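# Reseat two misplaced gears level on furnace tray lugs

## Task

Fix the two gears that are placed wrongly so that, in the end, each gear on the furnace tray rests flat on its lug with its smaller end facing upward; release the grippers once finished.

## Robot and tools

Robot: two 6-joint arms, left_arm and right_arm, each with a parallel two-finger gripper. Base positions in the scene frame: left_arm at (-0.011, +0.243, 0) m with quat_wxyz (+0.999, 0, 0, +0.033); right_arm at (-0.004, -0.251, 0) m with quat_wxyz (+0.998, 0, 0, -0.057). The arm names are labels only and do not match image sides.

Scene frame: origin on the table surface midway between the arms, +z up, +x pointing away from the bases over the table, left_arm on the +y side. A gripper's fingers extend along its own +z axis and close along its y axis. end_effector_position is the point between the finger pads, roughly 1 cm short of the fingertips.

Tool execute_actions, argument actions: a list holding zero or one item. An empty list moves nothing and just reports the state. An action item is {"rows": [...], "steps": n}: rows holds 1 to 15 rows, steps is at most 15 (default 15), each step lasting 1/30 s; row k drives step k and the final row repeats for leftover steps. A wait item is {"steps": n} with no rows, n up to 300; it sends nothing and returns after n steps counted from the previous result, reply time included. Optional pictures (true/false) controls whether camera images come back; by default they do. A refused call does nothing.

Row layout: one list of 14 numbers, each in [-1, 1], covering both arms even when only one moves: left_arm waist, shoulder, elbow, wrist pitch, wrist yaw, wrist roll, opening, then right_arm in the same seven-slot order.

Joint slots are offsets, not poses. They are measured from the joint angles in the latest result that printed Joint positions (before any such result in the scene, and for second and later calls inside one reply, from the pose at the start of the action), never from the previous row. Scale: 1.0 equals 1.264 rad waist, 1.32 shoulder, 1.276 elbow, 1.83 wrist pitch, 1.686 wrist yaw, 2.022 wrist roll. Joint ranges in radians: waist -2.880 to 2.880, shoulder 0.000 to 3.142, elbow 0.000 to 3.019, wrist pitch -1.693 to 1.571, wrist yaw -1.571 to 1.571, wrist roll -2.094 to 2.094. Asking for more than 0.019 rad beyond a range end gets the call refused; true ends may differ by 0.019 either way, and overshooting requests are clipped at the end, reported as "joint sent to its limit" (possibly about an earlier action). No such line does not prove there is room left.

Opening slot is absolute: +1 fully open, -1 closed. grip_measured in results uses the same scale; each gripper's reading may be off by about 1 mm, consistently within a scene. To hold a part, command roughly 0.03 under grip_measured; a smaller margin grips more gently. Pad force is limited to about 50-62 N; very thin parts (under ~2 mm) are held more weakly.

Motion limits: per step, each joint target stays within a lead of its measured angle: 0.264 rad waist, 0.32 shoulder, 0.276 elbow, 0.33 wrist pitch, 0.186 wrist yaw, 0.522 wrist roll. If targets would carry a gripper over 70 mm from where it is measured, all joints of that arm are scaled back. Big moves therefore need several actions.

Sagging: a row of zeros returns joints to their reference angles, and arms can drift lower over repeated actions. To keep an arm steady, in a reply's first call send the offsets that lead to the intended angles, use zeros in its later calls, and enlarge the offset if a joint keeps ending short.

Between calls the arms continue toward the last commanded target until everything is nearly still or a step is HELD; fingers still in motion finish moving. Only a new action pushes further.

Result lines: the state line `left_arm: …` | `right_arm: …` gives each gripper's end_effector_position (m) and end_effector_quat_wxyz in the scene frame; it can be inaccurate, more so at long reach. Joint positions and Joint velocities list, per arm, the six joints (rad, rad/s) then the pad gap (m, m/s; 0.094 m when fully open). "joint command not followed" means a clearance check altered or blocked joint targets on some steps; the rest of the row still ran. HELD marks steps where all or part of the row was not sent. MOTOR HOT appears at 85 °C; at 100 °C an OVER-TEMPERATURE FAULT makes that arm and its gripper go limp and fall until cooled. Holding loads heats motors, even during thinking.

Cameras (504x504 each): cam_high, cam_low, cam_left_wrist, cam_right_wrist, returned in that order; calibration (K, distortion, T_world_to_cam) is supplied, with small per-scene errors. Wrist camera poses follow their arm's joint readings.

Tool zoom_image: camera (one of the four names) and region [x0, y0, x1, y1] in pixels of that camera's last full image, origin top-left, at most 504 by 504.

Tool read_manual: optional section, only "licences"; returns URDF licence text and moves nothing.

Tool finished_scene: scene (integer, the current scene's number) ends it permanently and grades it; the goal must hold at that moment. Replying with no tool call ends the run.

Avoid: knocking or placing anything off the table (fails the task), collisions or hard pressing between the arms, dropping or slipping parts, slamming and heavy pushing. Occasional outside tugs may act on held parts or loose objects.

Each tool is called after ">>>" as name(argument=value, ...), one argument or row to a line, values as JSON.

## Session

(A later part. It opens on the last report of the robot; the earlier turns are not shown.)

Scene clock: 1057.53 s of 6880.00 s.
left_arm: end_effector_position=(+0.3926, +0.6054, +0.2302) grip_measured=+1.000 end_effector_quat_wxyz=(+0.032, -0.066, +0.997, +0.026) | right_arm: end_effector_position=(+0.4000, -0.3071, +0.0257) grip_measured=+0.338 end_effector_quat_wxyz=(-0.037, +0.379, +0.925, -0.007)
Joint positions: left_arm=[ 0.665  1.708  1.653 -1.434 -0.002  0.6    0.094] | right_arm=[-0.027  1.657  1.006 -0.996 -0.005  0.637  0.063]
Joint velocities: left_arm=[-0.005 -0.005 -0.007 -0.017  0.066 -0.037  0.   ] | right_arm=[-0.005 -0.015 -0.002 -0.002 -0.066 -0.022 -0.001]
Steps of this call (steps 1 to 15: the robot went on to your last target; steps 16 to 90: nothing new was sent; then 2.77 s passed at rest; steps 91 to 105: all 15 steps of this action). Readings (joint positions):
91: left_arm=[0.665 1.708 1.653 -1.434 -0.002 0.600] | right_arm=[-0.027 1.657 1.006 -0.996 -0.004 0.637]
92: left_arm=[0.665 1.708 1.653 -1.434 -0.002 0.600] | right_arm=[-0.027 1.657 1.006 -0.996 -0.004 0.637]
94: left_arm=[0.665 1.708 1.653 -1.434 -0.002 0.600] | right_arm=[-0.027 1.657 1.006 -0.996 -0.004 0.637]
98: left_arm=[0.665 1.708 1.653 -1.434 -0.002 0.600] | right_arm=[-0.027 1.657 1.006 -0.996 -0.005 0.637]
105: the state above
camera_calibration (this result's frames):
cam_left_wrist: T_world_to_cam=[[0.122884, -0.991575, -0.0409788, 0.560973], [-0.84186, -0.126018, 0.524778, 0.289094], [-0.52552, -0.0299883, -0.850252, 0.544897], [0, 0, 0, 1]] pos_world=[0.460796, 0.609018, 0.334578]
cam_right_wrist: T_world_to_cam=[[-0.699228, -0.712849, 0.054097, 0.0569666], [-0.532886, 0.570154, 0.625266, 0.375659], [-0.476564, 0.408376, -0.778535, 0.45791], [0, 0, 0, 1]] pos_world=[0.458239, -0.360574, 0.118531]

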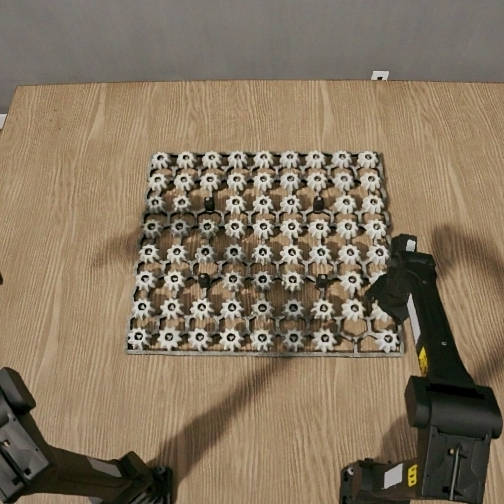

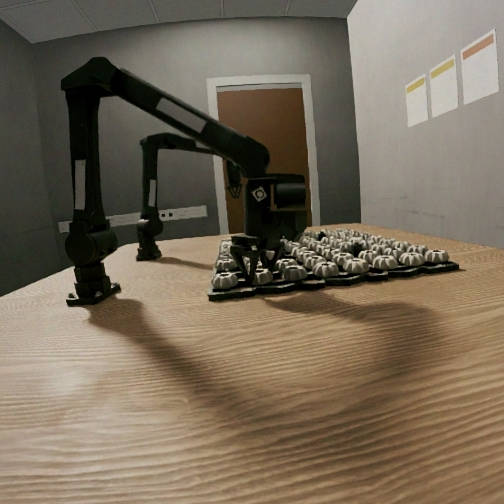

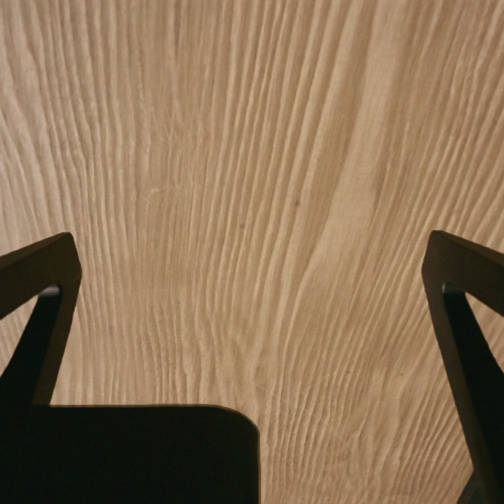

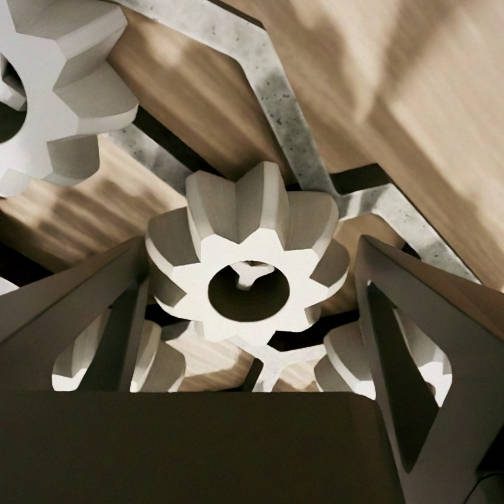

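Seated level. Lift and survey.

>>> execute_actions(
  actions=[
    {"rows":[[0,0,0.01,0,0,0,1,0,0,0.04,-0.03,0,0,0.42],[0,0,0.01,0,0,0,1,0,0,0.08,-0.055,0,0,0.42],[0,0,0.01,0,0,0,1,0,0,0.12,-0.08,0,0,0.42],[0,0,0.01,0,0,0,1,0,0,0.12,-0.08,0,0,0.42],[0,0,0.01,0,0,0,1,0,0,0.12,-0.08,0,0,0.42],[0,0,0.01,0,0,0,1,0,0,0.12,-0.08,0,0,0.42],[0,0,0.01,0,0,0,1,-0.2,0,0.2,-0.1,0,0,0.6],[0,0,0.01,0,0,0,1,-0.45,0,0.25,-0.1,0,0,0.6]],"steps":15},
  ],
)

>>> execute_actions(
  actions=[
    {"steps":30},
  ],
)

>>> zoom_image(
  camera="cam_high",
  region=[250,140,420,365],
)

>>> zoom_image(
  camera="cam_high",
  region=[115,140,285,365],
)

>>> zoom_image(
  camera="cam_low",
  region=[200,215,340,305],
)

>>> zoom_image(
  camera="cam_low",
  region=[320,215,470,295],
)

Scene clock: 1065.90 s of 6880.00 s.
left_arm: end_effector_position=(+0.3926, +0.6054, +0.2302) grip_measured=+1.000 end_effector_quat_wxyz=(+0.032, -0.066, +0.997, +0.026) | right_arm: end_effector_position=(+0.4240, -0.4393, +0.0956) grip_measured=+0.598 end_effector_quat_wxyz=(-0.003, +0.504, +0.864, +0.005)
Joint positions: left_arm=[ 0.665  1.708  1.653 -1.434 -0.002  0.6    0.094] | right_arm=[-0.305  1.657  1.224 -1.143 -0.01   0.637  0.075]
Joint velocities: left_arm=[-0.005  0.005 -0.012 -0.017 -0.007 -0.066  0.   ] | right_arm=[-1.324 -0.024  0.217 -0.022  0.037 -0.022  0.001]
Steps of this call (steps 1 to 15: the robot went on to your last target; steps 16 to 90: nothing new was sent; then 4.87 s passed at rest; steps 91 to 105: all 15 steps of this action). Readings (joint positions):
91: left_arm=[0.665 1.708 1.653 -1.434 -0.002 0.600] | right_arm=[-0.027 1.657 1.008 -1.003 -0.005 0.637]
92: left_arm=[0.665 1.708 1.653 -1.434 -0.002 0.600] | right_arm=[-0.027 1.657 1.014 -1.026 -0.005 0.637]
94: left_arm=[0.665 1.708 1.653 -1.434 -0.002 0.600] | right_arm=[-0.027 1.658 1.047 -1.092 -0.006 0.637]
98: left_arm=[0.665 1.708 1.653 -1.434 -0.002 0.600] | right_arm=[-0.049 1.657 1.126 -1.131 -0.011 0.637]
105: the state above
camera_calibration (this result's frames):
cam_left_wrist: T_world_to_cam=[[0.122884, -0.991575, -0.0409788, 0.560973], [-0.84186, -0.126018, 0.524778, 0.289094], [-0.52552, -0.0299883, -0.850252, 0.544897], [0, 0, 0, 1]] pos_world=[0.460796, 0.609018, 0.334578]
cam_right_wrist: T_world_to_cam=[[-0.870411, -0.492257, 0.00823333, 0.149636], [-0.395256, 0.708669, 0.584432, 0.426533], [-0.293525, 0.505442, -0.811401, 0.54591], [0, 0, 0, 1]] pos_world=[0.459073, -0.504538, 0.19244]

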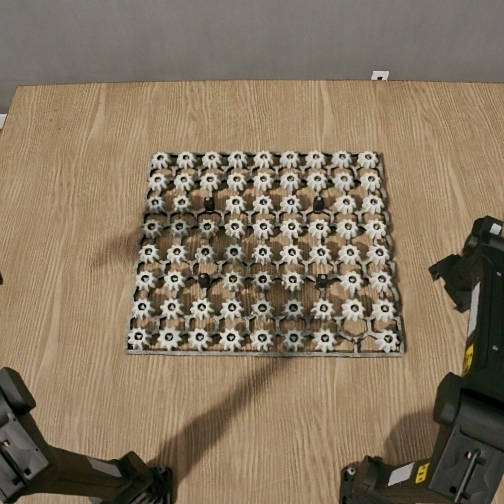

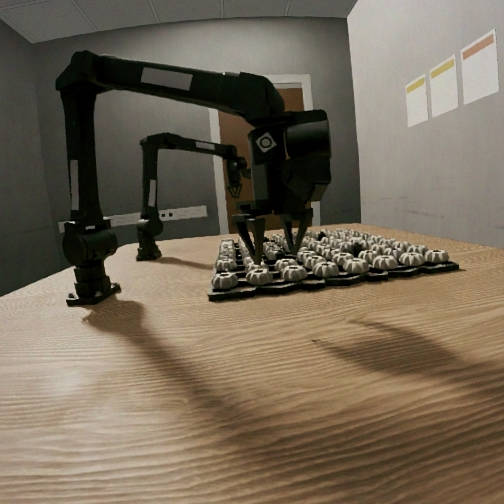

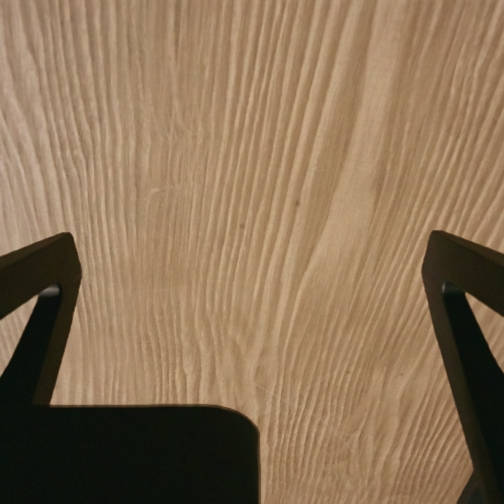

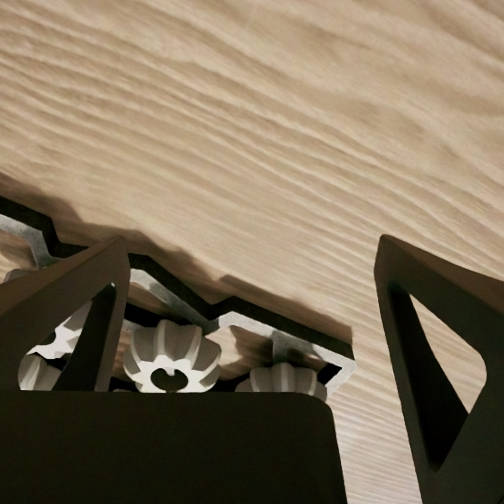

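Scene clock: 1066.90 s of 6880.00 s.
left_arm: end_effector_position=(+0.3926, +0.6054, +0.2302) grip_measured=+1.000 end_effector_quat_wxyz=(+0.032, -0.066, +0.997, +0.026) | right_arm: end_effector_position=(+0.3654, -0.5638, +0.1165) grip_measured=+0.599 end_effector_quat_wxyz=(+0.014, +0.621, +0.783, +0.001)
Joint positions: left_arm=[ 0.665  1.708  1.653 -1.434 -0.002  0.6    0.094] | right_arm=[-0.591  1.655  1.28  -1.167 -0.004  0.637  0.075]
Joint velocities: left_arm=[ 0.005  0.005 -0.002 -0.002 -0.066 -0.037  0.   ] | right_arm=[-0.015 -0.015  0.007 -0.032 -0.022 -0.081 -0.001]
Steps of this call (steps 1 to 30: the robot went on to your last target). Readings (joint positions):
1: left_arm=[0.665 1.708 1.653 -1.434 -0.002 0.600] | right_arm=[-0.350 1.657 1.231 -1.143 -0.010 0.637]
2: left_arm=[0.665 1.708 1.653 -1.434 -0.002 0.600] | right_arm=[-0.396 1.657 1.237 -1.144 -0.010 0.637]
4: left_arm=[0.665 1.708 1.653 -1.434 -0.002 0.600] | right_arm=[-0.490 1.657 1.247 -1.150 -0.009 0.637]
8: left_arm=[0.665 1.708 1.653 -1.434 -0.002 0.600] | right_arm=[-0.631 1.657 1.275 -1.163 -0.000 0.637]
30: the state above
camera_calibration (this result's frames):
cam_left_wrist: T_world_to_cam=[[0.122884, -0.991575, -0.0409788, 0.560973], [-0.84186, -0.126018, 0.524778, 0.289094], [-0.52552, -0.0299883, -0.850252, 0.544897], [0, 0, 0, 1]] pos_world=[0.460796, 0.609018, 0.334578]
cam_right_wrist: T_world_to_cam=[[-0.973901, -0.226874, -0.00669211, 0.226302], [-0.191842, 0.80705, 0.558451, 0.463527], [-0.121297, 0.54516, -0.829511, 0.570148], [0, 0, 0, 1]] pos_world=[0.378478, -0.633569, 0.215601]

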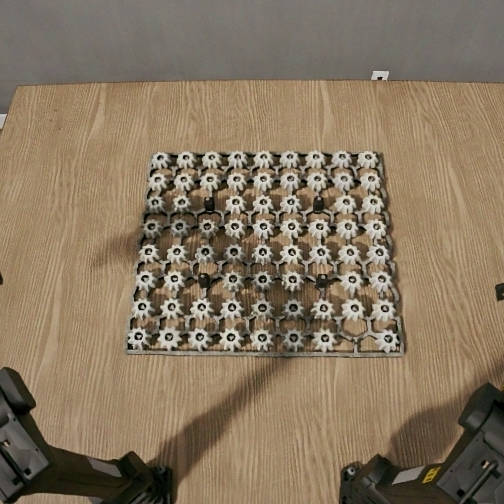

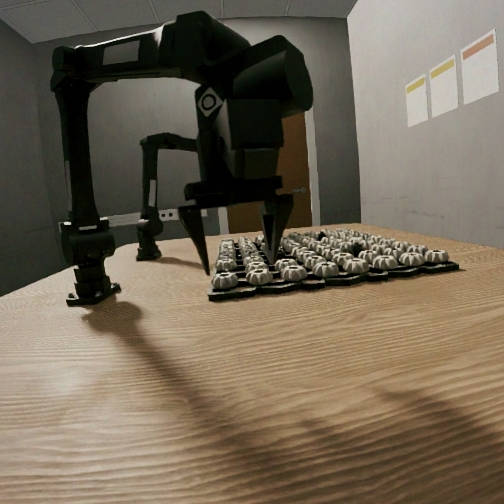

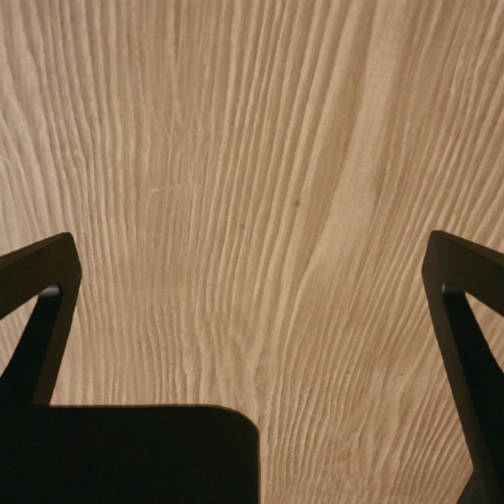

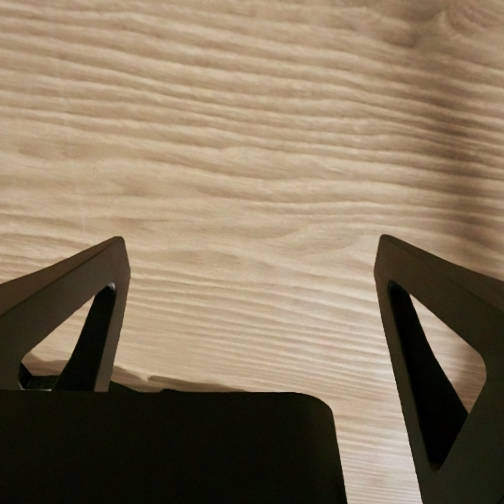

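Region (250, 140, 420, 365) of cam_high's 504x504 image, scaled by 2.240, with more detail than that image has; it fills the left 381 columns of this view, and the rest is white.

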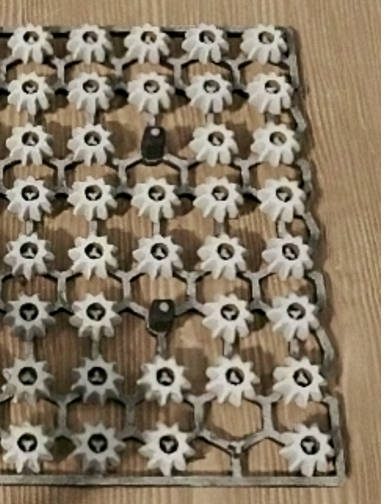

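Region (115, 140, 285, 365) of cam_high's 504x504 image, scaled by 2.240, with more detail than that image has; it fills the left 381 columns of this view, and the rest is white.

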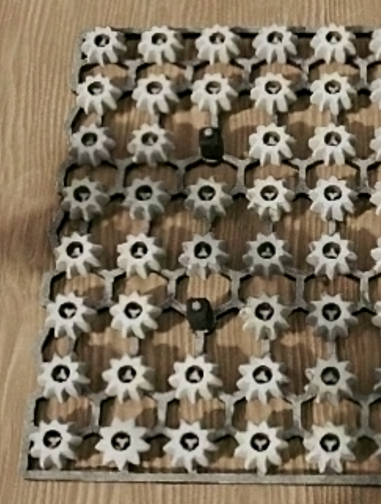

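Region (200, 215, 340, 305) of cam_low's 504x504 image, scaled by 3.600, with more detail than that image has; it fills the top 324 rows of this view, and the rest is white.

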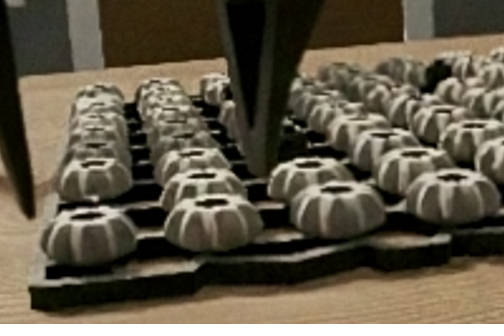

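Region (320, 215, 470, 295) of cam_low's 504x504 image, scaled by 3.360, with more detail than that image has; it fills the top 269 rows of this view, and the rest is white.

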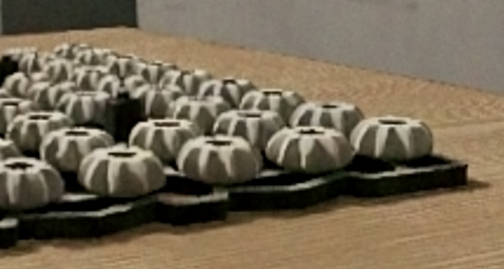

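>>> zoom_image(
  camera="cam_high",
  region=[120,290,260,360],
)

Region (120, 290, 260, 360) of cam_high's 504x504 image, scaled by 3.600, with more detail than that image has.

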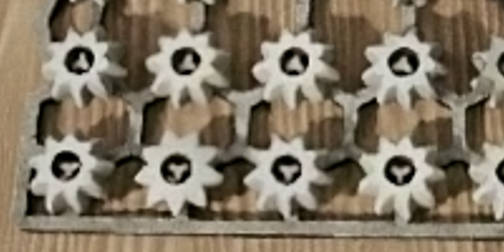

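>>> execute_actions(
  actions=[
    {"rows":[[0,-0.1,-0.3,0.1,0.2,-0.5,1,0,0,0.01,0,0,0,1],[0,-0.1,-0.3,0.1,0.2,-0.5,1,0,0,0.01,0,0,0,1],[0,-0.1,-0.3,0.1,0.2,-0.5,1,0,0,0.01,0,0,0,1],[-0.2,-0.214,-0.5,0.2,0.386,-1,1,0,0,0.01,0,0,0,1],[-0.2,-0.214,-0.5,0.2,0.386,-1,1,0,0,0.01,0,0,0,1],[-0.2,-0.214,-0.5,0.2,0.386,-1,1,0,0,0.01,0,0,0,1],[-0.447,-0.214,-0.646,0.224,0.386,-1,1,0,0,0.01,0,0,0,1]],"steps":15},
  ],
)

>>> execute_actions(
  actions=[
    {"steps":45},
  ],
)

Scene clock: 1090.57 s of 6880.00 s.
left_arm: end_effector_position=(+0.3589, +0.2494, +0.0892) grip_measured=+1.000 end_effector_quat_wxyz=(-0.032, -0.265, +0.912, -0.310) | right_arm: end_effector_position=(+0.3654, -0.5638, +0.1165) grip_measured=+1.000 end_effector_quat_wxyz=(+0.014, +0.621, +0.783, +0.001)
Joint positions: left_arm=[ 0.229  1.483  0.893 -1.067  0.629 -0.242  0.094] | right_arm=[-0.591  1.655  1.28  -1.167 -0.004  0.637  0.094]
Joint velocities: left_arm=[-1.695 -0.122 -0.945  0.452  0.271 -2.542  0.   ] | right_arm=[-0.005 -0.024 -0.012 -0.002 -0.022  0.007  0.   ]
From where the robot then was, a joint's target lay farther than a number of 1.0 reaches, so one or more steps of this call were cut to that.
Steps of this call (steps 1 to 15: the robot went on to your last target; steps 16 to 90: nothing new was sent; then 20.17 s passed at rest; steps 91 to 105: all 15 steps of this action). Readings (joint positions):
91: left_arm=[0.667 1.696 1.619 -1.394 0.080 0.526] | right_arm=[-0.591 1.655 1.280 -1.167 -0.004 0.637]
92: left_arm=[0.669 1.661 1.541 -1.326 0.177 0.432] | right_arm=[-0.591 1.655 1.280 -1.167 -0.004 0.637]
94: left_arm=[0.660 1.599 1.391 -1.279 0.288 0.301] | right_arm=[-0.591 1.655 1.280 -1.167 -0.004 0.637]
98: left_arm=[0.556 1.531 1.180 -1.175 0.456 0.125] | right_arm=[-0.591 1.655 1.280 -1.167 -0.004 0.637]
105: the state above
camera_calibration (this result's frames):
cam_left_wrist: T_world_to_cam=[[0.494722, -0.667103, 0.556977, -0.0613211], [-0.765791, -0.0316306, 0.642312, 0.228444], [-0.410871, -0.744293, -0.52651, 0.504775], [0, 0, 0, 1]] pos_world=[0.412675, 0.342019, 0.153191]
cam_right_wrist: T_world_to_cam=[[-0.973901, -0.226874, -0.00669211, 0.226302], [-0.191842, 0.80705, 0.558451, 0.463527], [-0.121297, 0.54516, -0.829511, 0.570148], [0, 0, 0, 1]] pos_world=[0.378478, -0.633569, 0.215601]

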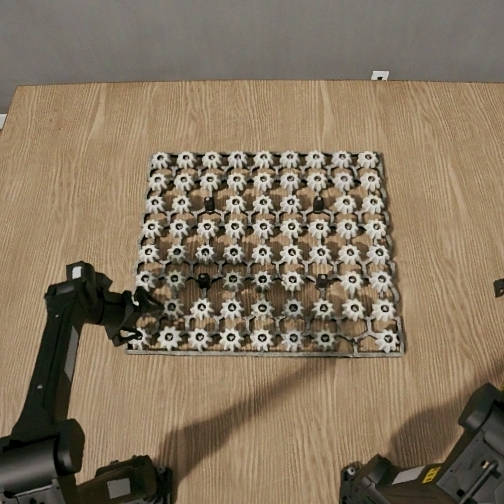

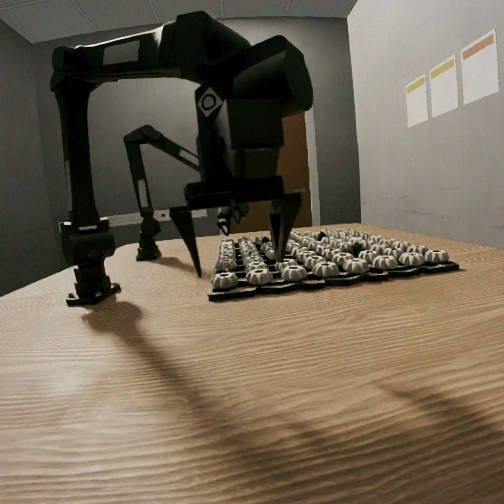

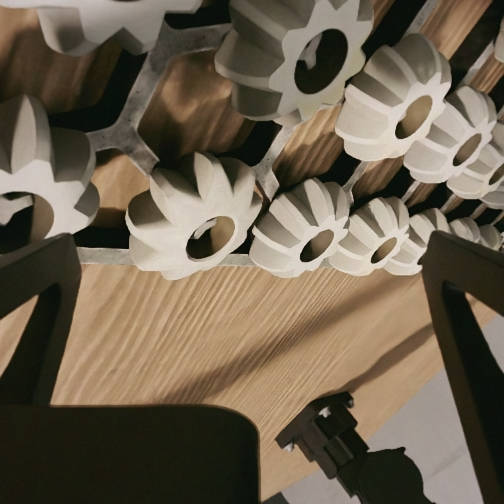

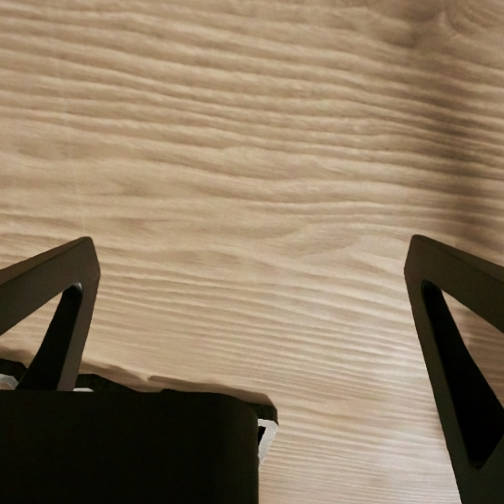

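Scene clock: 1092.07 s of 6880.00 s.
left_arm: end_effector_position=(+0.3291, +0.1942, +0.0783) grip_measured=+1.000 end_effector_quat_wxyz=(+0.223, +0.682, -0.657, +0.232) | right_arm: end_effector_position=(+0.3654, -0.5638, +0.1165) grip_measured=+1.000 end_effector_quat_wxyz=(+0.014, +0.621, +0.783, +0.001)
Joint positions: left_arm=[ 0.1    1.442  0.807 -1.034  0.649 -1.409  0.094] | right_arm=[-0.591  1.655  1.28  -1.167 -0.004  0.637  0.094]
Joint velocities: left_arm=[-0.015 -0.015 -0.017 -0.007  0.037 -0.066  0.   ] | right_arm=[ 0.005  0.005 -0.017  0.012 -0.037 -0.022  0.   ]
Steps of this call (steps 1 to 45: the robot went on to your last target). Readings (joint positions):
1: left_arm=[0.173 1.478 0.863 -1.054 0.639 -0.337] | right_arm=[-0.591 1.655 1.280 -1.167 -0.004 0.637]
2: left_arm=[0.123 1.473 0.838 -1.047 0.645 -0.433] | right_arm=[-0.591 1.655 1.280 -1.167 -0.004 0.637]
4: left_arm=[0.064 1.464 0.811 -1.046 0.649 -0.627] | right_arm=[-0.591 1.655 1.280 -1.167 -0.004 0.637]
8: left_arm=[0.079 1.448 0.807 -1.036 0.649 -1.011] | right_arm=[-0.591 1.655 1.280 -1.167 -0.004 0.637]
45: the state above
All arms were judged still, so your last target was given up. Only a new action makes them travel on or press farther. Fingers that are still opening or closing keep moving.
camera_calibration (this result's frames):
cam_left_wrist: T_world_to_cam=[[0.999329, 0.0346914, 0.0117866, -0.336971], [-0.00114016, -0.292095, 0.956389, -0.0147654], [0.0366213, -0.95576, -0.29186, 0.321138], [0, 0, 0, 1]] pos_world=[0.324967, 0.314308, 0.111821]
cam_right_wrist: T_world_to_cam=[[-0.973901, -0.226874, -0.00669211, 0.226302], [-0.191842, 0.80705, 0.558451, 0.463527], [-0.121297, 0.54516, -0.829511, 0.570148], [0, 0, 0, 1]] pos_world=[0.378478, -0.633569, 0.215601]

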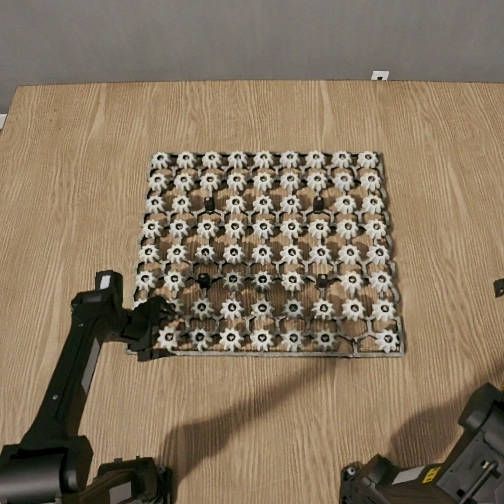

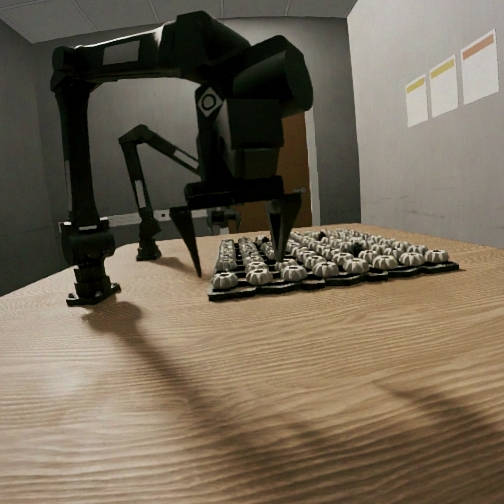

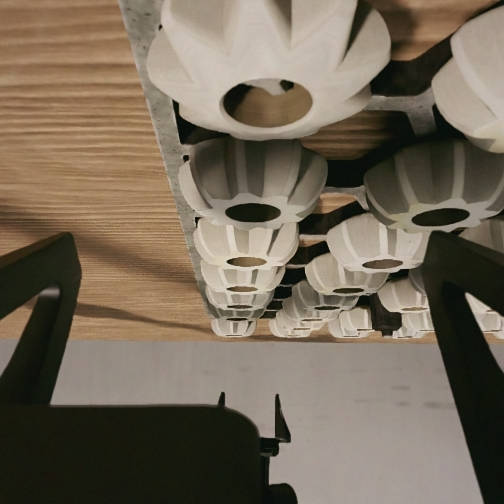

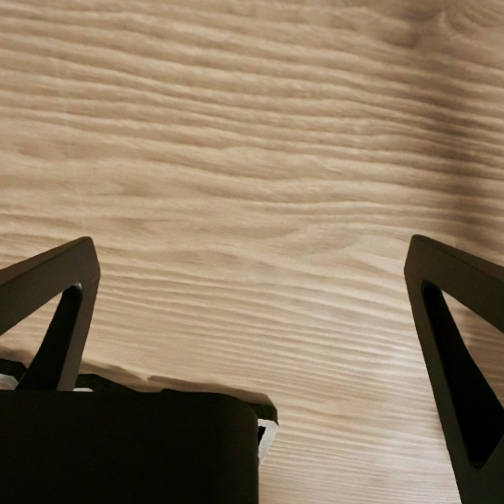

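>>> zoom_image(
  camera="cam_left_wrist",
  region=[150,120,400,320],
)

Region (150, 120, 400, 320) of cam_left_wrist's 504x504 image, scaled by 2.016, with more detail than that image has; it fills the top 403 rows of this view, and the rest is white.

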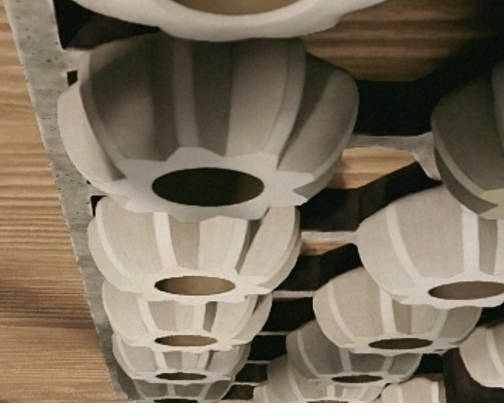

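>>> execute_actions(
  actions=[
    {"rows":[[0,0.03,-0.014,0.03,0,-0.07,1,0,0,0,0,0,0,1],[0,0.03,-0.014,0.03,0,-0.07,1,0,0,0,0,0,0,1],[0,0.03,-0.014,0.03,0,-0.07,1,0,0,0,0,0,0,1],[0,0.06,-0.028,0.063,0,-0.07,1,0,0,0,0,0,0,1]],"steps":15},
  ],
)

Scene clock: 1108.47 s of 6880.00 s.
left_arm: end_effector_position=(+0.3251, +0.1935, +0.0381) grip_measured=+1.000 end_effector_quat_wxyz=(+0.246, +0.723, -0.610, +0.210) | right_arm: end_effector_position=(+0.3654, -0.5638, +0.1165) grip_measured=+1.000 end_effector_quat_wxyz=(+0.014, +0.621, +0.783, +0.001)
Joint positions: left_arm=[ 0.1    1.527  0.763 -0.929  0.649 -1.532  0.094] | right_arm=[-0.591  1.655  1.28  -1.167 -0.004  0.637  0.094]
Joint velocities: left_arm=[-0.005 -0.024  0.007 -0.012 -0.051 -0.066  0.   ] | right_arm=[-0.005 -0.015  0.002  0.002 -0.022 -0.037  0.   ]
Steps of this call (steps 1 to 90: nothing new was sent; then 12.90 s passed at rest; steps 91 to 105: all 15 steps of this action). Readings (joint positions):
91: left_arm=[0.100 1.444 0.805 -1.026 0.649 -1.427] | right_arm=[-0.591 1.655 1.280 -1.167 -0.004 0.637]
92: left_arm=[0.100 1.447 0.802 -1.012 0.649 -1.450] | right_arm=[-0.591 1.655 1.280 -1.167 -0.004 0.637]
94: left_arm=[0.100 1.463 0.792 -0.986 0.649 -1.481] | right_arm=[-0.591 1.655 1.280 -1.167 -0.004 0.637]
98: left_arm=[0.100 1.515 0.772 -0.934 0.649 -1.514] | right_arm=[-0.591 1.655 1.280 -1.167 -0.004 0.637]
105: the state above
camera_calibration (this result's frames):
cam_left_wrist: T_world_to_cam=[[0.987445, 0.131863, -0.0869756, -0.343687], [0.121361, -0.280843, 0.95205, -0.0183435], [0.101113, -0.950652, -0.29332, 0.28701], [0, 0, 0, 1]] pos_world=[0.312577, 0.313015, 0.0717573]
cam_right_wrist: T_world_to_cam=[[-0.973901, -0.226874, -0.00669211, 0.226302], [-0.191842, 0.80705, 0.558451, 0.463527], [-0.121297, 0.54516, -0.829511, 0.570148], [0, 0, 0, 1]] pos_world=[0.378478, -0.633569, 0.215601]

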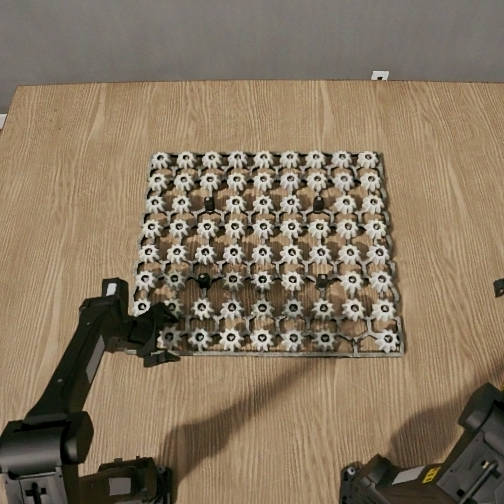

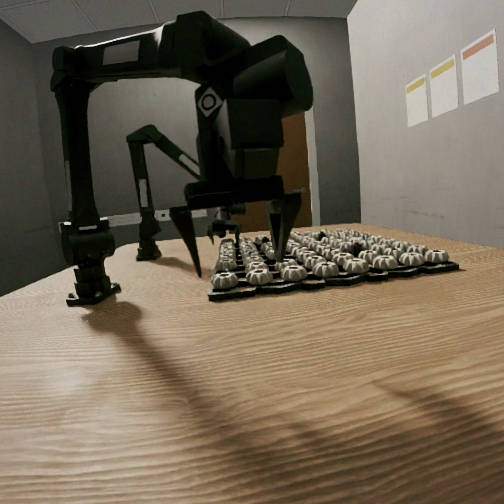

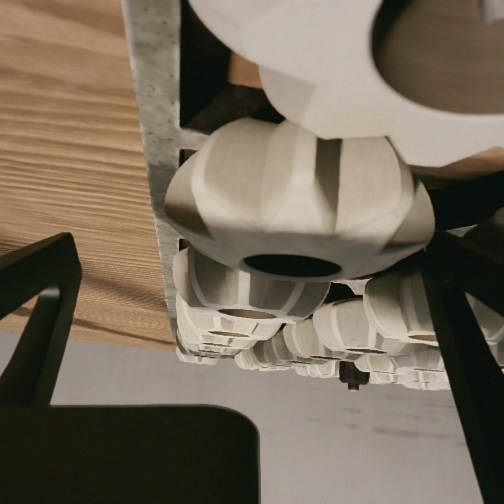

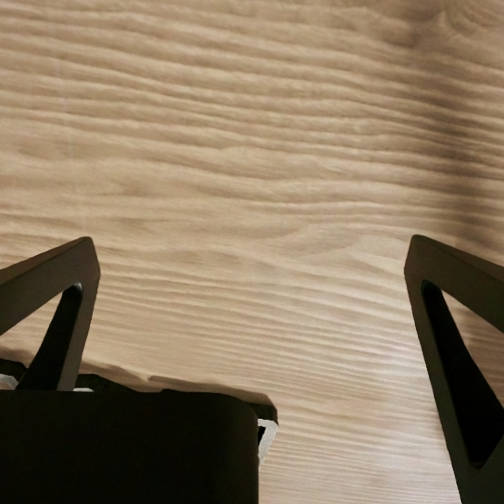

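>>> execute_actions(
  actions=[
    {"rows":[[0.02,0.02,0.04,0,0,0,1,0,0,0,0,0,0,1],[0.02,0.03,0.04,0,0,0,1,0,0,0,0,0,0,1],[0.02,0.03,0.04,0,0,0,1,0,0,0,0,0,0,1],[0.02,0.03,0.04,0,0,0,1,0,0,0,0,0,0,1],[0.02,0.047,0.035,0.014,0,0,1,0,0,0,0,0,0,1]],"steps":15},
  ],
)

Scene clock: 1130.83 s of 6880.00 s.
left_arm: end_effector_position=(+0.3258, +0.2001, +0.0226) grip_measured=+1.000 end_effector_quat_wxyz=(+0.259, +0.734, -0.595, +0.200) | right_arm: end_effector_position=(+0.3654, -0.5638, +0.1165) grip_measured=+1.000 end_effector_quat_wxyz=(+0.014, +0.621, +0.783, +0.001)
Joint positions: left_arm=[ 0.12   1.584  0.771 -0.92   0.65  -1.537  0.094] | right_arm=[-0.591  1.655  1.28  -1.167 -0.004  0.637  0.094]
Joint velocities: left_arm=[ 0.005 -0.015 -0.002  0.007  0.037  0.037  0.   ] | right_arm=[ 0.015 -0.005  0.012 -0.012  0.022  0.022  0.   ]
Steps of this call (steps 1 to 15: the robot went on to your last target; steps 16 to 90: nothing new was sent; then 18.87 s passed at rest; steps 91 to 105: all 15 steps of this action). Readings (joint positions):
91: left_arm=[0.102 1.529 0.764 -0.929 0.649 -1.537] | right_arm=[-0.591 1.655 1.280 -1.167 -0.004 0.637]
92: left_arm=[0.105 1.532 0.765 -0.929 0.649 -1.537] | right_arm=[-0.591 1.655 1.280 -1.167 -0.004 0.637]
94: left_arm=[0.113 1.546 0.770 -0.929 0.649 -1.537] | right_arm=[-0.591 1.655 1.280 -1.167 -0.004 0.637]
98: left_arm=[0.120 1.577 0.771 -0.921 0.650 -1.537] | right_arm=[-0.591 1.655 1.280 -1.167 -0.004 0.637]
105: the state above
camera_calibration (this result's frames):
cam_left_wrist: T_world_to_cam=[[0.979468, 0.154179, -0.129892, -0.347524], [0.168226, -0.269991, 0.948053, -0.019206], [0.1111, -0.950439, -0.290384, 0.285244], [0, 0, 0, 1]] pos_world=[0.311929, 0.319502, 0.0558979]
cam_right_wrist: T_world_to_cam=[[-0.973901, -0.226874, -0.00669211, 0.226302], [-0.191842, 0.80705, 0.558451, 0.463527], [-0.121297, 0.54516, -0.829511, 0.570148], [0, 0, 0, 1]] pos_world=[0.378478, -0.633569, 0.215601]

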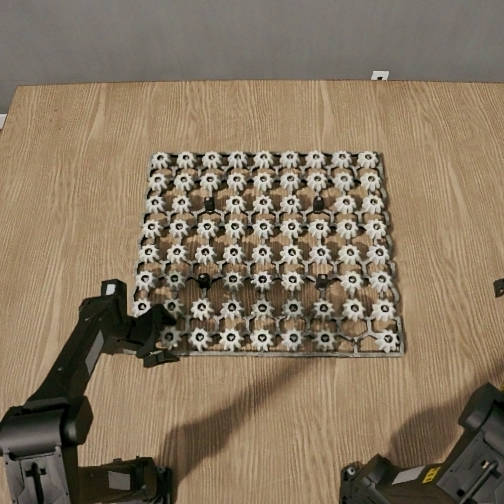

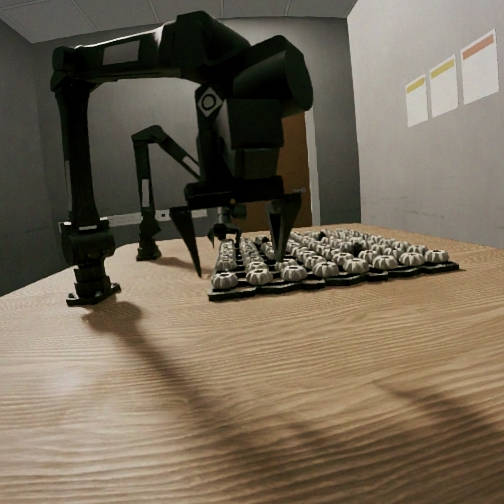

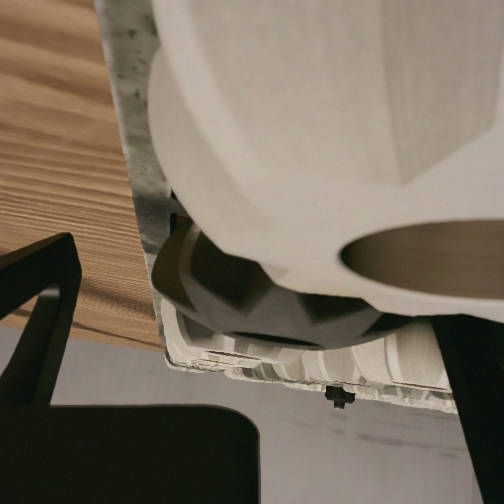

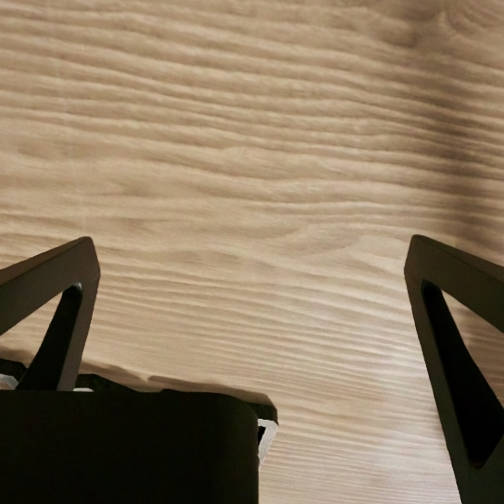

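>>> execute_actions(
  actions=[
    {"rows":[[0,0,0.05,0,0,0,1,0,0,0,0,0,0,1],[0,0,0.05,0,0,0,1,0,0,0,0,0,0,1],[0,0,0.05,0,0,0,1,0,0,0,0,0,0,1],[0,0,0.05,0.015,0,0,1,0,0,0,0,0,0,1]],"steps":15},
  ],
)

Scene clock: 1134.67 s of 6880.00 s.
left_arm: end_effector_position=(+0.3264, +0.2002, +0.0231) grip_measured=+1.000 end_effector_quat_wxyz=(+0.259, +0.734, -0.595, +0.200) | right_arm: end_effector_position=(+0.3654, -0.5638, +0.1165) grip_measured=+1.000 end_effector_quat_wxyz=(+0.014, +0.621, +0.783, +0.001)
Joint positions: left_arm=[ 0.12   1.584  0.773 -0.922  0.65  -1.537  0.094] | right_arm=[-0.591  1.655  1.28  -1.167 -0.004  0.637  0.094]
Joint velocities: left_arm=[ 0.005 -0.015  0.017  0.002 -0.022 -0.007  0.   ] | right_arm=[-0.015 -0.005 -0.002 -0.012  0.007  0.007  0.   ]
Steps of this call (steps 1 to 15: the robot went on to your last target; steps 16 to 90: nothing new was sent; then 0.33 s passed at rest; steps 91 to 105: all 15 steps of this action). Readings (joint positions):
91: left_arm=[0.120 1.584 0.771 -0.920 0.650 -1.537] | right_arm=[-0.591 1.655 1.280 -1.167 -0.004 0.637]
92: left_arm=[0.120 1.584 0.772 -0.922 0.650 -1.537] | right_arm=[-0.591 1.655 1.280 -1.167 -0.004 0.637]
94: left_arm=[0.120 1.584 0.773 -0.922 0.650 -1.537] | right_arm=[-0.591 1.655 1.280 -1.167 -0.004 0.637]
98: left_arm=[0.120 1.584 0.773 -0.922 0.650 -1.537] | right_arm=[-0.591 1.655 1.280 -1.167 -0.004 0.637]
105: the state above
camera_calibration (this result's frames):
cam_left_wrist: T_world_to_cam=[[0.979468, 0.154179, -0.129892, -0.347983], [0.168226, -0.269991, 0.948053, -0.0197419], [0.1111, -0.950439, -0.290384, 0.285425], [0, 0, 0, 1]] pos_world=[0.312449, 0.3196, 0.0563988]
cam_right_wrist: T_world_to_cam=[[-0.973901, -0.226874, -0.00669211, 0.226302], [-0.191842, 0.80705, 0.558451, 0.463527], [-0.121297, 0.54516, -0.829511, 0.570148], [0, 0, 0, 1]] pos_world=[0.378478, -0.633569, 0.215601]

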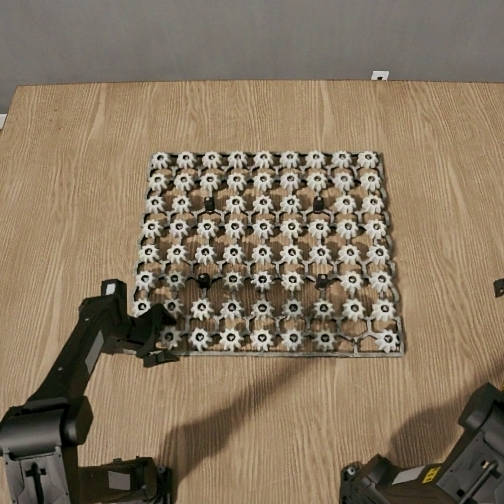

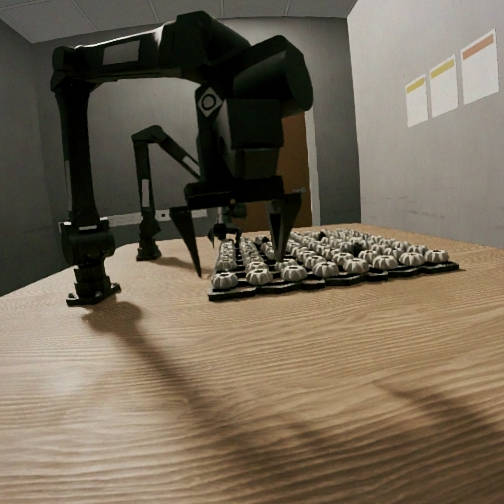

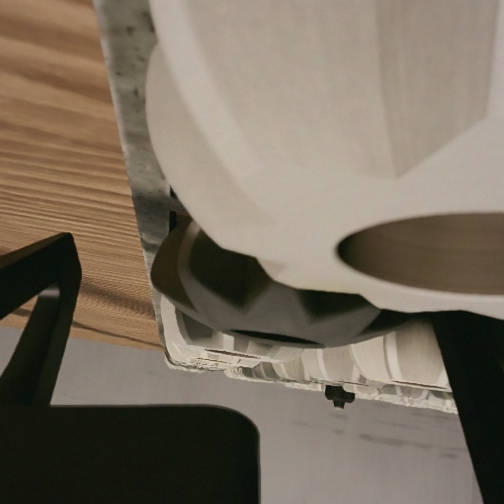

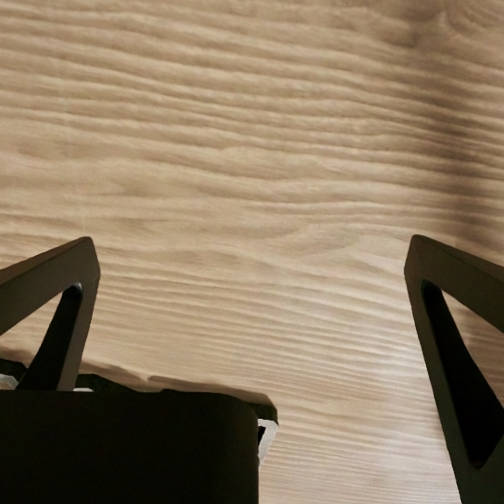

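>>> execute_actions(
  actions=[
    {"rows":[[0,-0.01,0.1,0,0,0,1,0,0,0,0,0,0,1]],"steps":15},
  ],
)

Scene clock: 1136.97 s of 6880.00 s.
left_arm: end_effector_position=(+0.3306, +0.2015, +0.0286) grip_measured=+1.000 end_effector_quat_wxyz=(+0.260, +0.735, -0.595, +0.196) | right_arm: end_effector_position=(+0.3654, -0.5638, +0.1165) grip_measured=+1.000 end_effector_quat_wxyz=(+0.014, +0.621, +0.783, +0.001)
Joint positions: left_arm=[ 0.12   1.584  0.794 -0.95   0.645 -1.537  0.094] | right_arm=[-0.591  1.655  1.28  -1.167 -0.004  0.637  0.094]
Joint velocities: left_arm=[-0.015  0.005 -0.002 -0.007 -0.037  0.022  0.   ] | right_arm=[-0.015  0.005 -0.002 -0.012  0.022 -0.007  0.   ]
Steps of this call (steps 1 to 15: the robot went on to your last target; steps 16 to 54: nothing new was sent; steps 55 to 69: all 15 steps of this action). Readings (joint positions):
55: left_arm=[0.120 1.584 0.777 -0.925 0.650 -1.537] | right_arm=[-0.591 1.655 1.280 -1.167 -0.004 0.637]
56: left_arm=[0.120 1.584 0.784 -0.933 0.649 -1.537] | right_arm=[-0.591 1.655 1.280 -1.167 -0.004 0.637]
58: left_arm=[0.120 1.584 0.793 -0.948 0.646 -1.537] | right_arm=[-0.591 1.655 1.280 -1.167 -0.004 0.637]
62: left_arm=[0.120 1.584 0.794 -0.950 0.645 -1.537] | right_arm=[-0.591 1.655 1.280 -1.167 -0.004 0.637]
69: the state above
camera_calibration (this result's frames):
cam_left_wrist: T_world_to_cam=[[0.978683, 0.153495, -0.136454, -0.351029], [0.174744, -0.273249, 0.945938, -0.0266925], [0.107911, -0.949618, -0.294246, 0.288778], [0, 0, 0, 1]] pos_world=[0.317048, 0.320817, 0.0623221]
cam_right_wrist: T_world_to_cam=[[-0.973901, -0.226874, -0.00669211, 0.226302], [-0.191842, 0.80705, 0.558451, 0.463527], [-0.121297, 0.54516, -0.829511, 0.570148], [0, 0, 0, 1]] pos_world=[0.378478, -0.633569, 0.215601]

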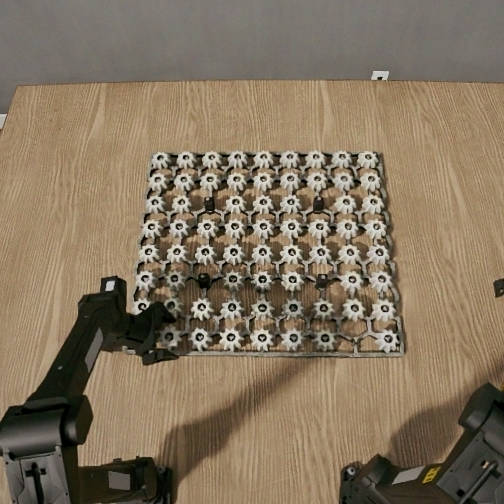

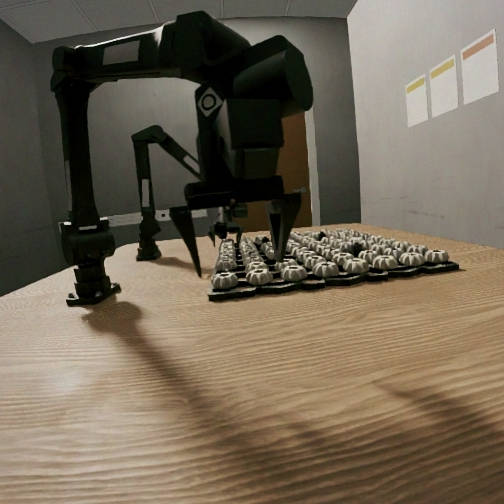

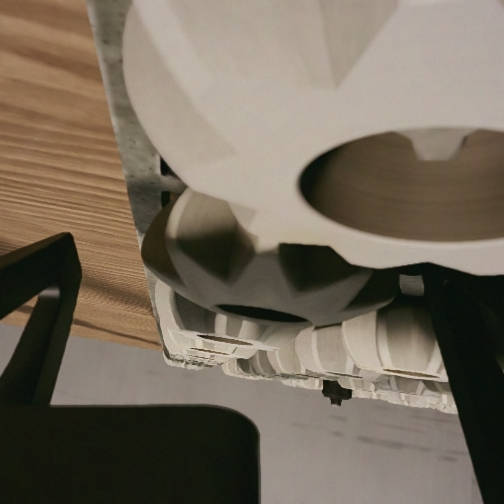

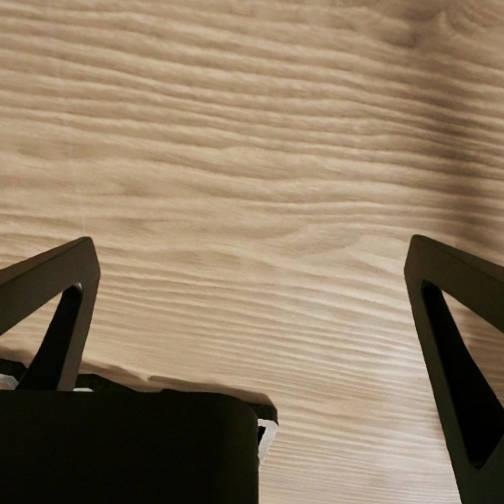

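>>> execute_actions(
  actions=[
    {"rows":[[0.012,0,0.03,0.01,0,0,0.8,0,0,0,0,0,0,1],[0.012,0,0.03,0.01,0,0,0.6,0,0,0,0,0,0,1],[0.012,0,0.03,0.01,0,0,0.45,0,0,0,0,0,0,1],[0.012,0,0.03,0.01,0,0,0.35,0,0,0,0,0,0,1],[0.012,0,0.03,0.01,0,0,0.28,0,0,0,0,0,0,1],[0.012,0,0.03,0.01,0,0,0.22,0,0,0,0,0,0,1],[0.012,0,0.03,0.01,0,0,0.15,0,0,0,0,0,0,1]],"steps":15},
  ],
)

Scene clock: 1155.20 s of 6880.00 s.
left_arm: end_effector_position=(+0.3347, +0.2051, +0.0291) grip_measured=+0.195 end_effector_quat_wxyz=(+0.255, +0.736, -0.594, +0.201) | right_arm: end_effector_position=(+0.3654, -0.5638, +0.1165) grip_measured=+1.000 end_effector_quat_wxyz=(+0.014, +0.621, +0.783, +0.001)
Joint positions: left_arm=[ 0.128  1.585  0.798 -0.941  0.645 -1.537  0.056] | right_arm=[-0.591  1.655  1.28  -1.167 -0.004  0.637  0.094]
Joint velocities: left_arm=[-0.005 -0.005  0.007 -0.017  0.037  0.022  0.   ] | right_arm=[-0.005 -0.015 -0.007 -0.012  0.022 -0.007  0.   ]
Steps of this call (steps 1 to 15: the robot went on to your last target; steps 16 to 90: nothing new was sent; then 14.73 s passed at rest; steps 91 to 105: all 15 steps of this action). Readings (joint positions):
91: left_arm=[0.120 1.584 0.794 -0.950 0.645 -1.537] | right_arm=[-0.591 1.655 1.280 -1.167 -0.004 0.637]
92: left_arm=[0.121 1.585 0.796 -0.947 0.645 -1.537] | right_arm=[-0.591 1.655 1.280 -1.167 -0.004 0.637]
94: left_arm=[0.125 1.585 0.798 -0.941 0.645 -1.537] | right_arm=[-0.591 1.655 1.280 -1.167 -0.004 0.637]
98: left_arm=[0.128 1.585 0.798 -0.941 0.645 -1.537] | right_arm=[-0.591 1.655 1.280 -1.167 -0.004 0.637]
105: the state above
camera_calibration (this result's frames):
cam_left_wrist: T_world_to_cam=[[0.979015, 0.162017, -0.123611, -0.357795], [0.165037, -0.274508, 0.947316, -0.0234293], [0.119549, -0.947837, -0.295486, 0.287743], [0, 0, 0, 1]] pos_world=[0.319754, 0.324271, 0.0629917]
cam_right_wrist: T_world_to_cam=[[-0.973901, -0.226874, -0.00669211, 0.226302], [-0.191842, 0.80705, 0.558451, 0.463527], [-0.121297, 0.54516, -0.829511, 0.570148], [0, 0, 0, 1]] pos_world=[0.378478, -0.633569, 0.215601]

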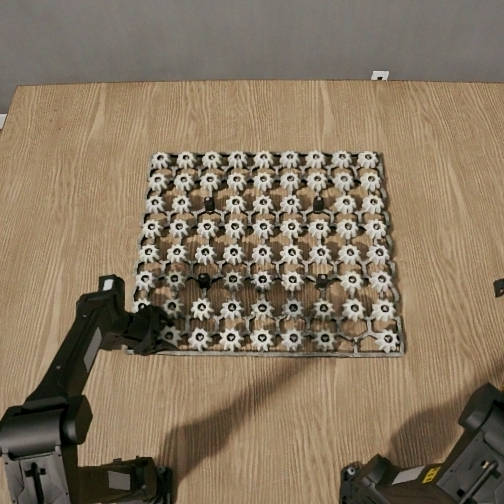

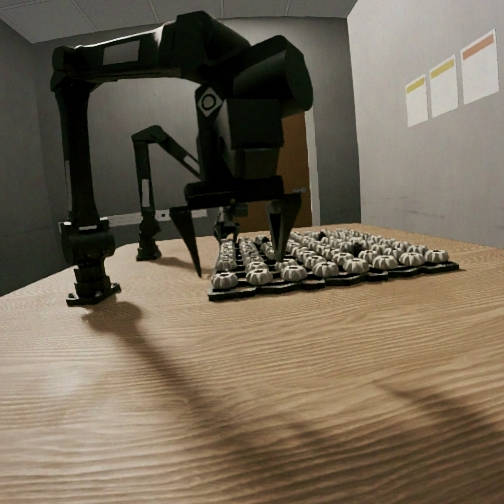

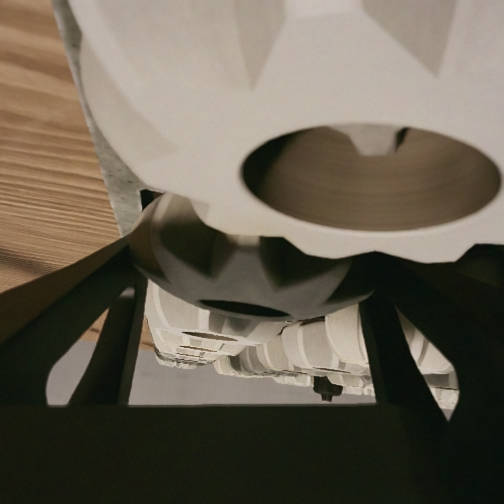

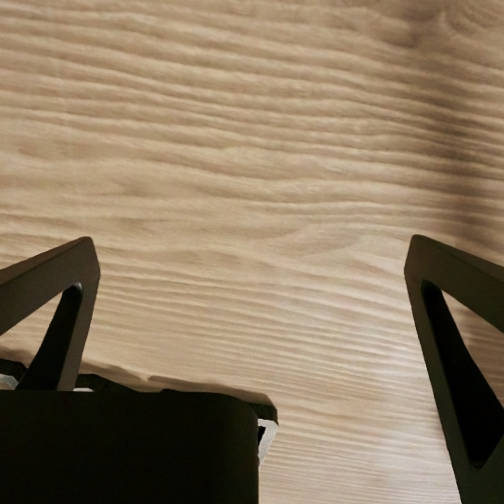

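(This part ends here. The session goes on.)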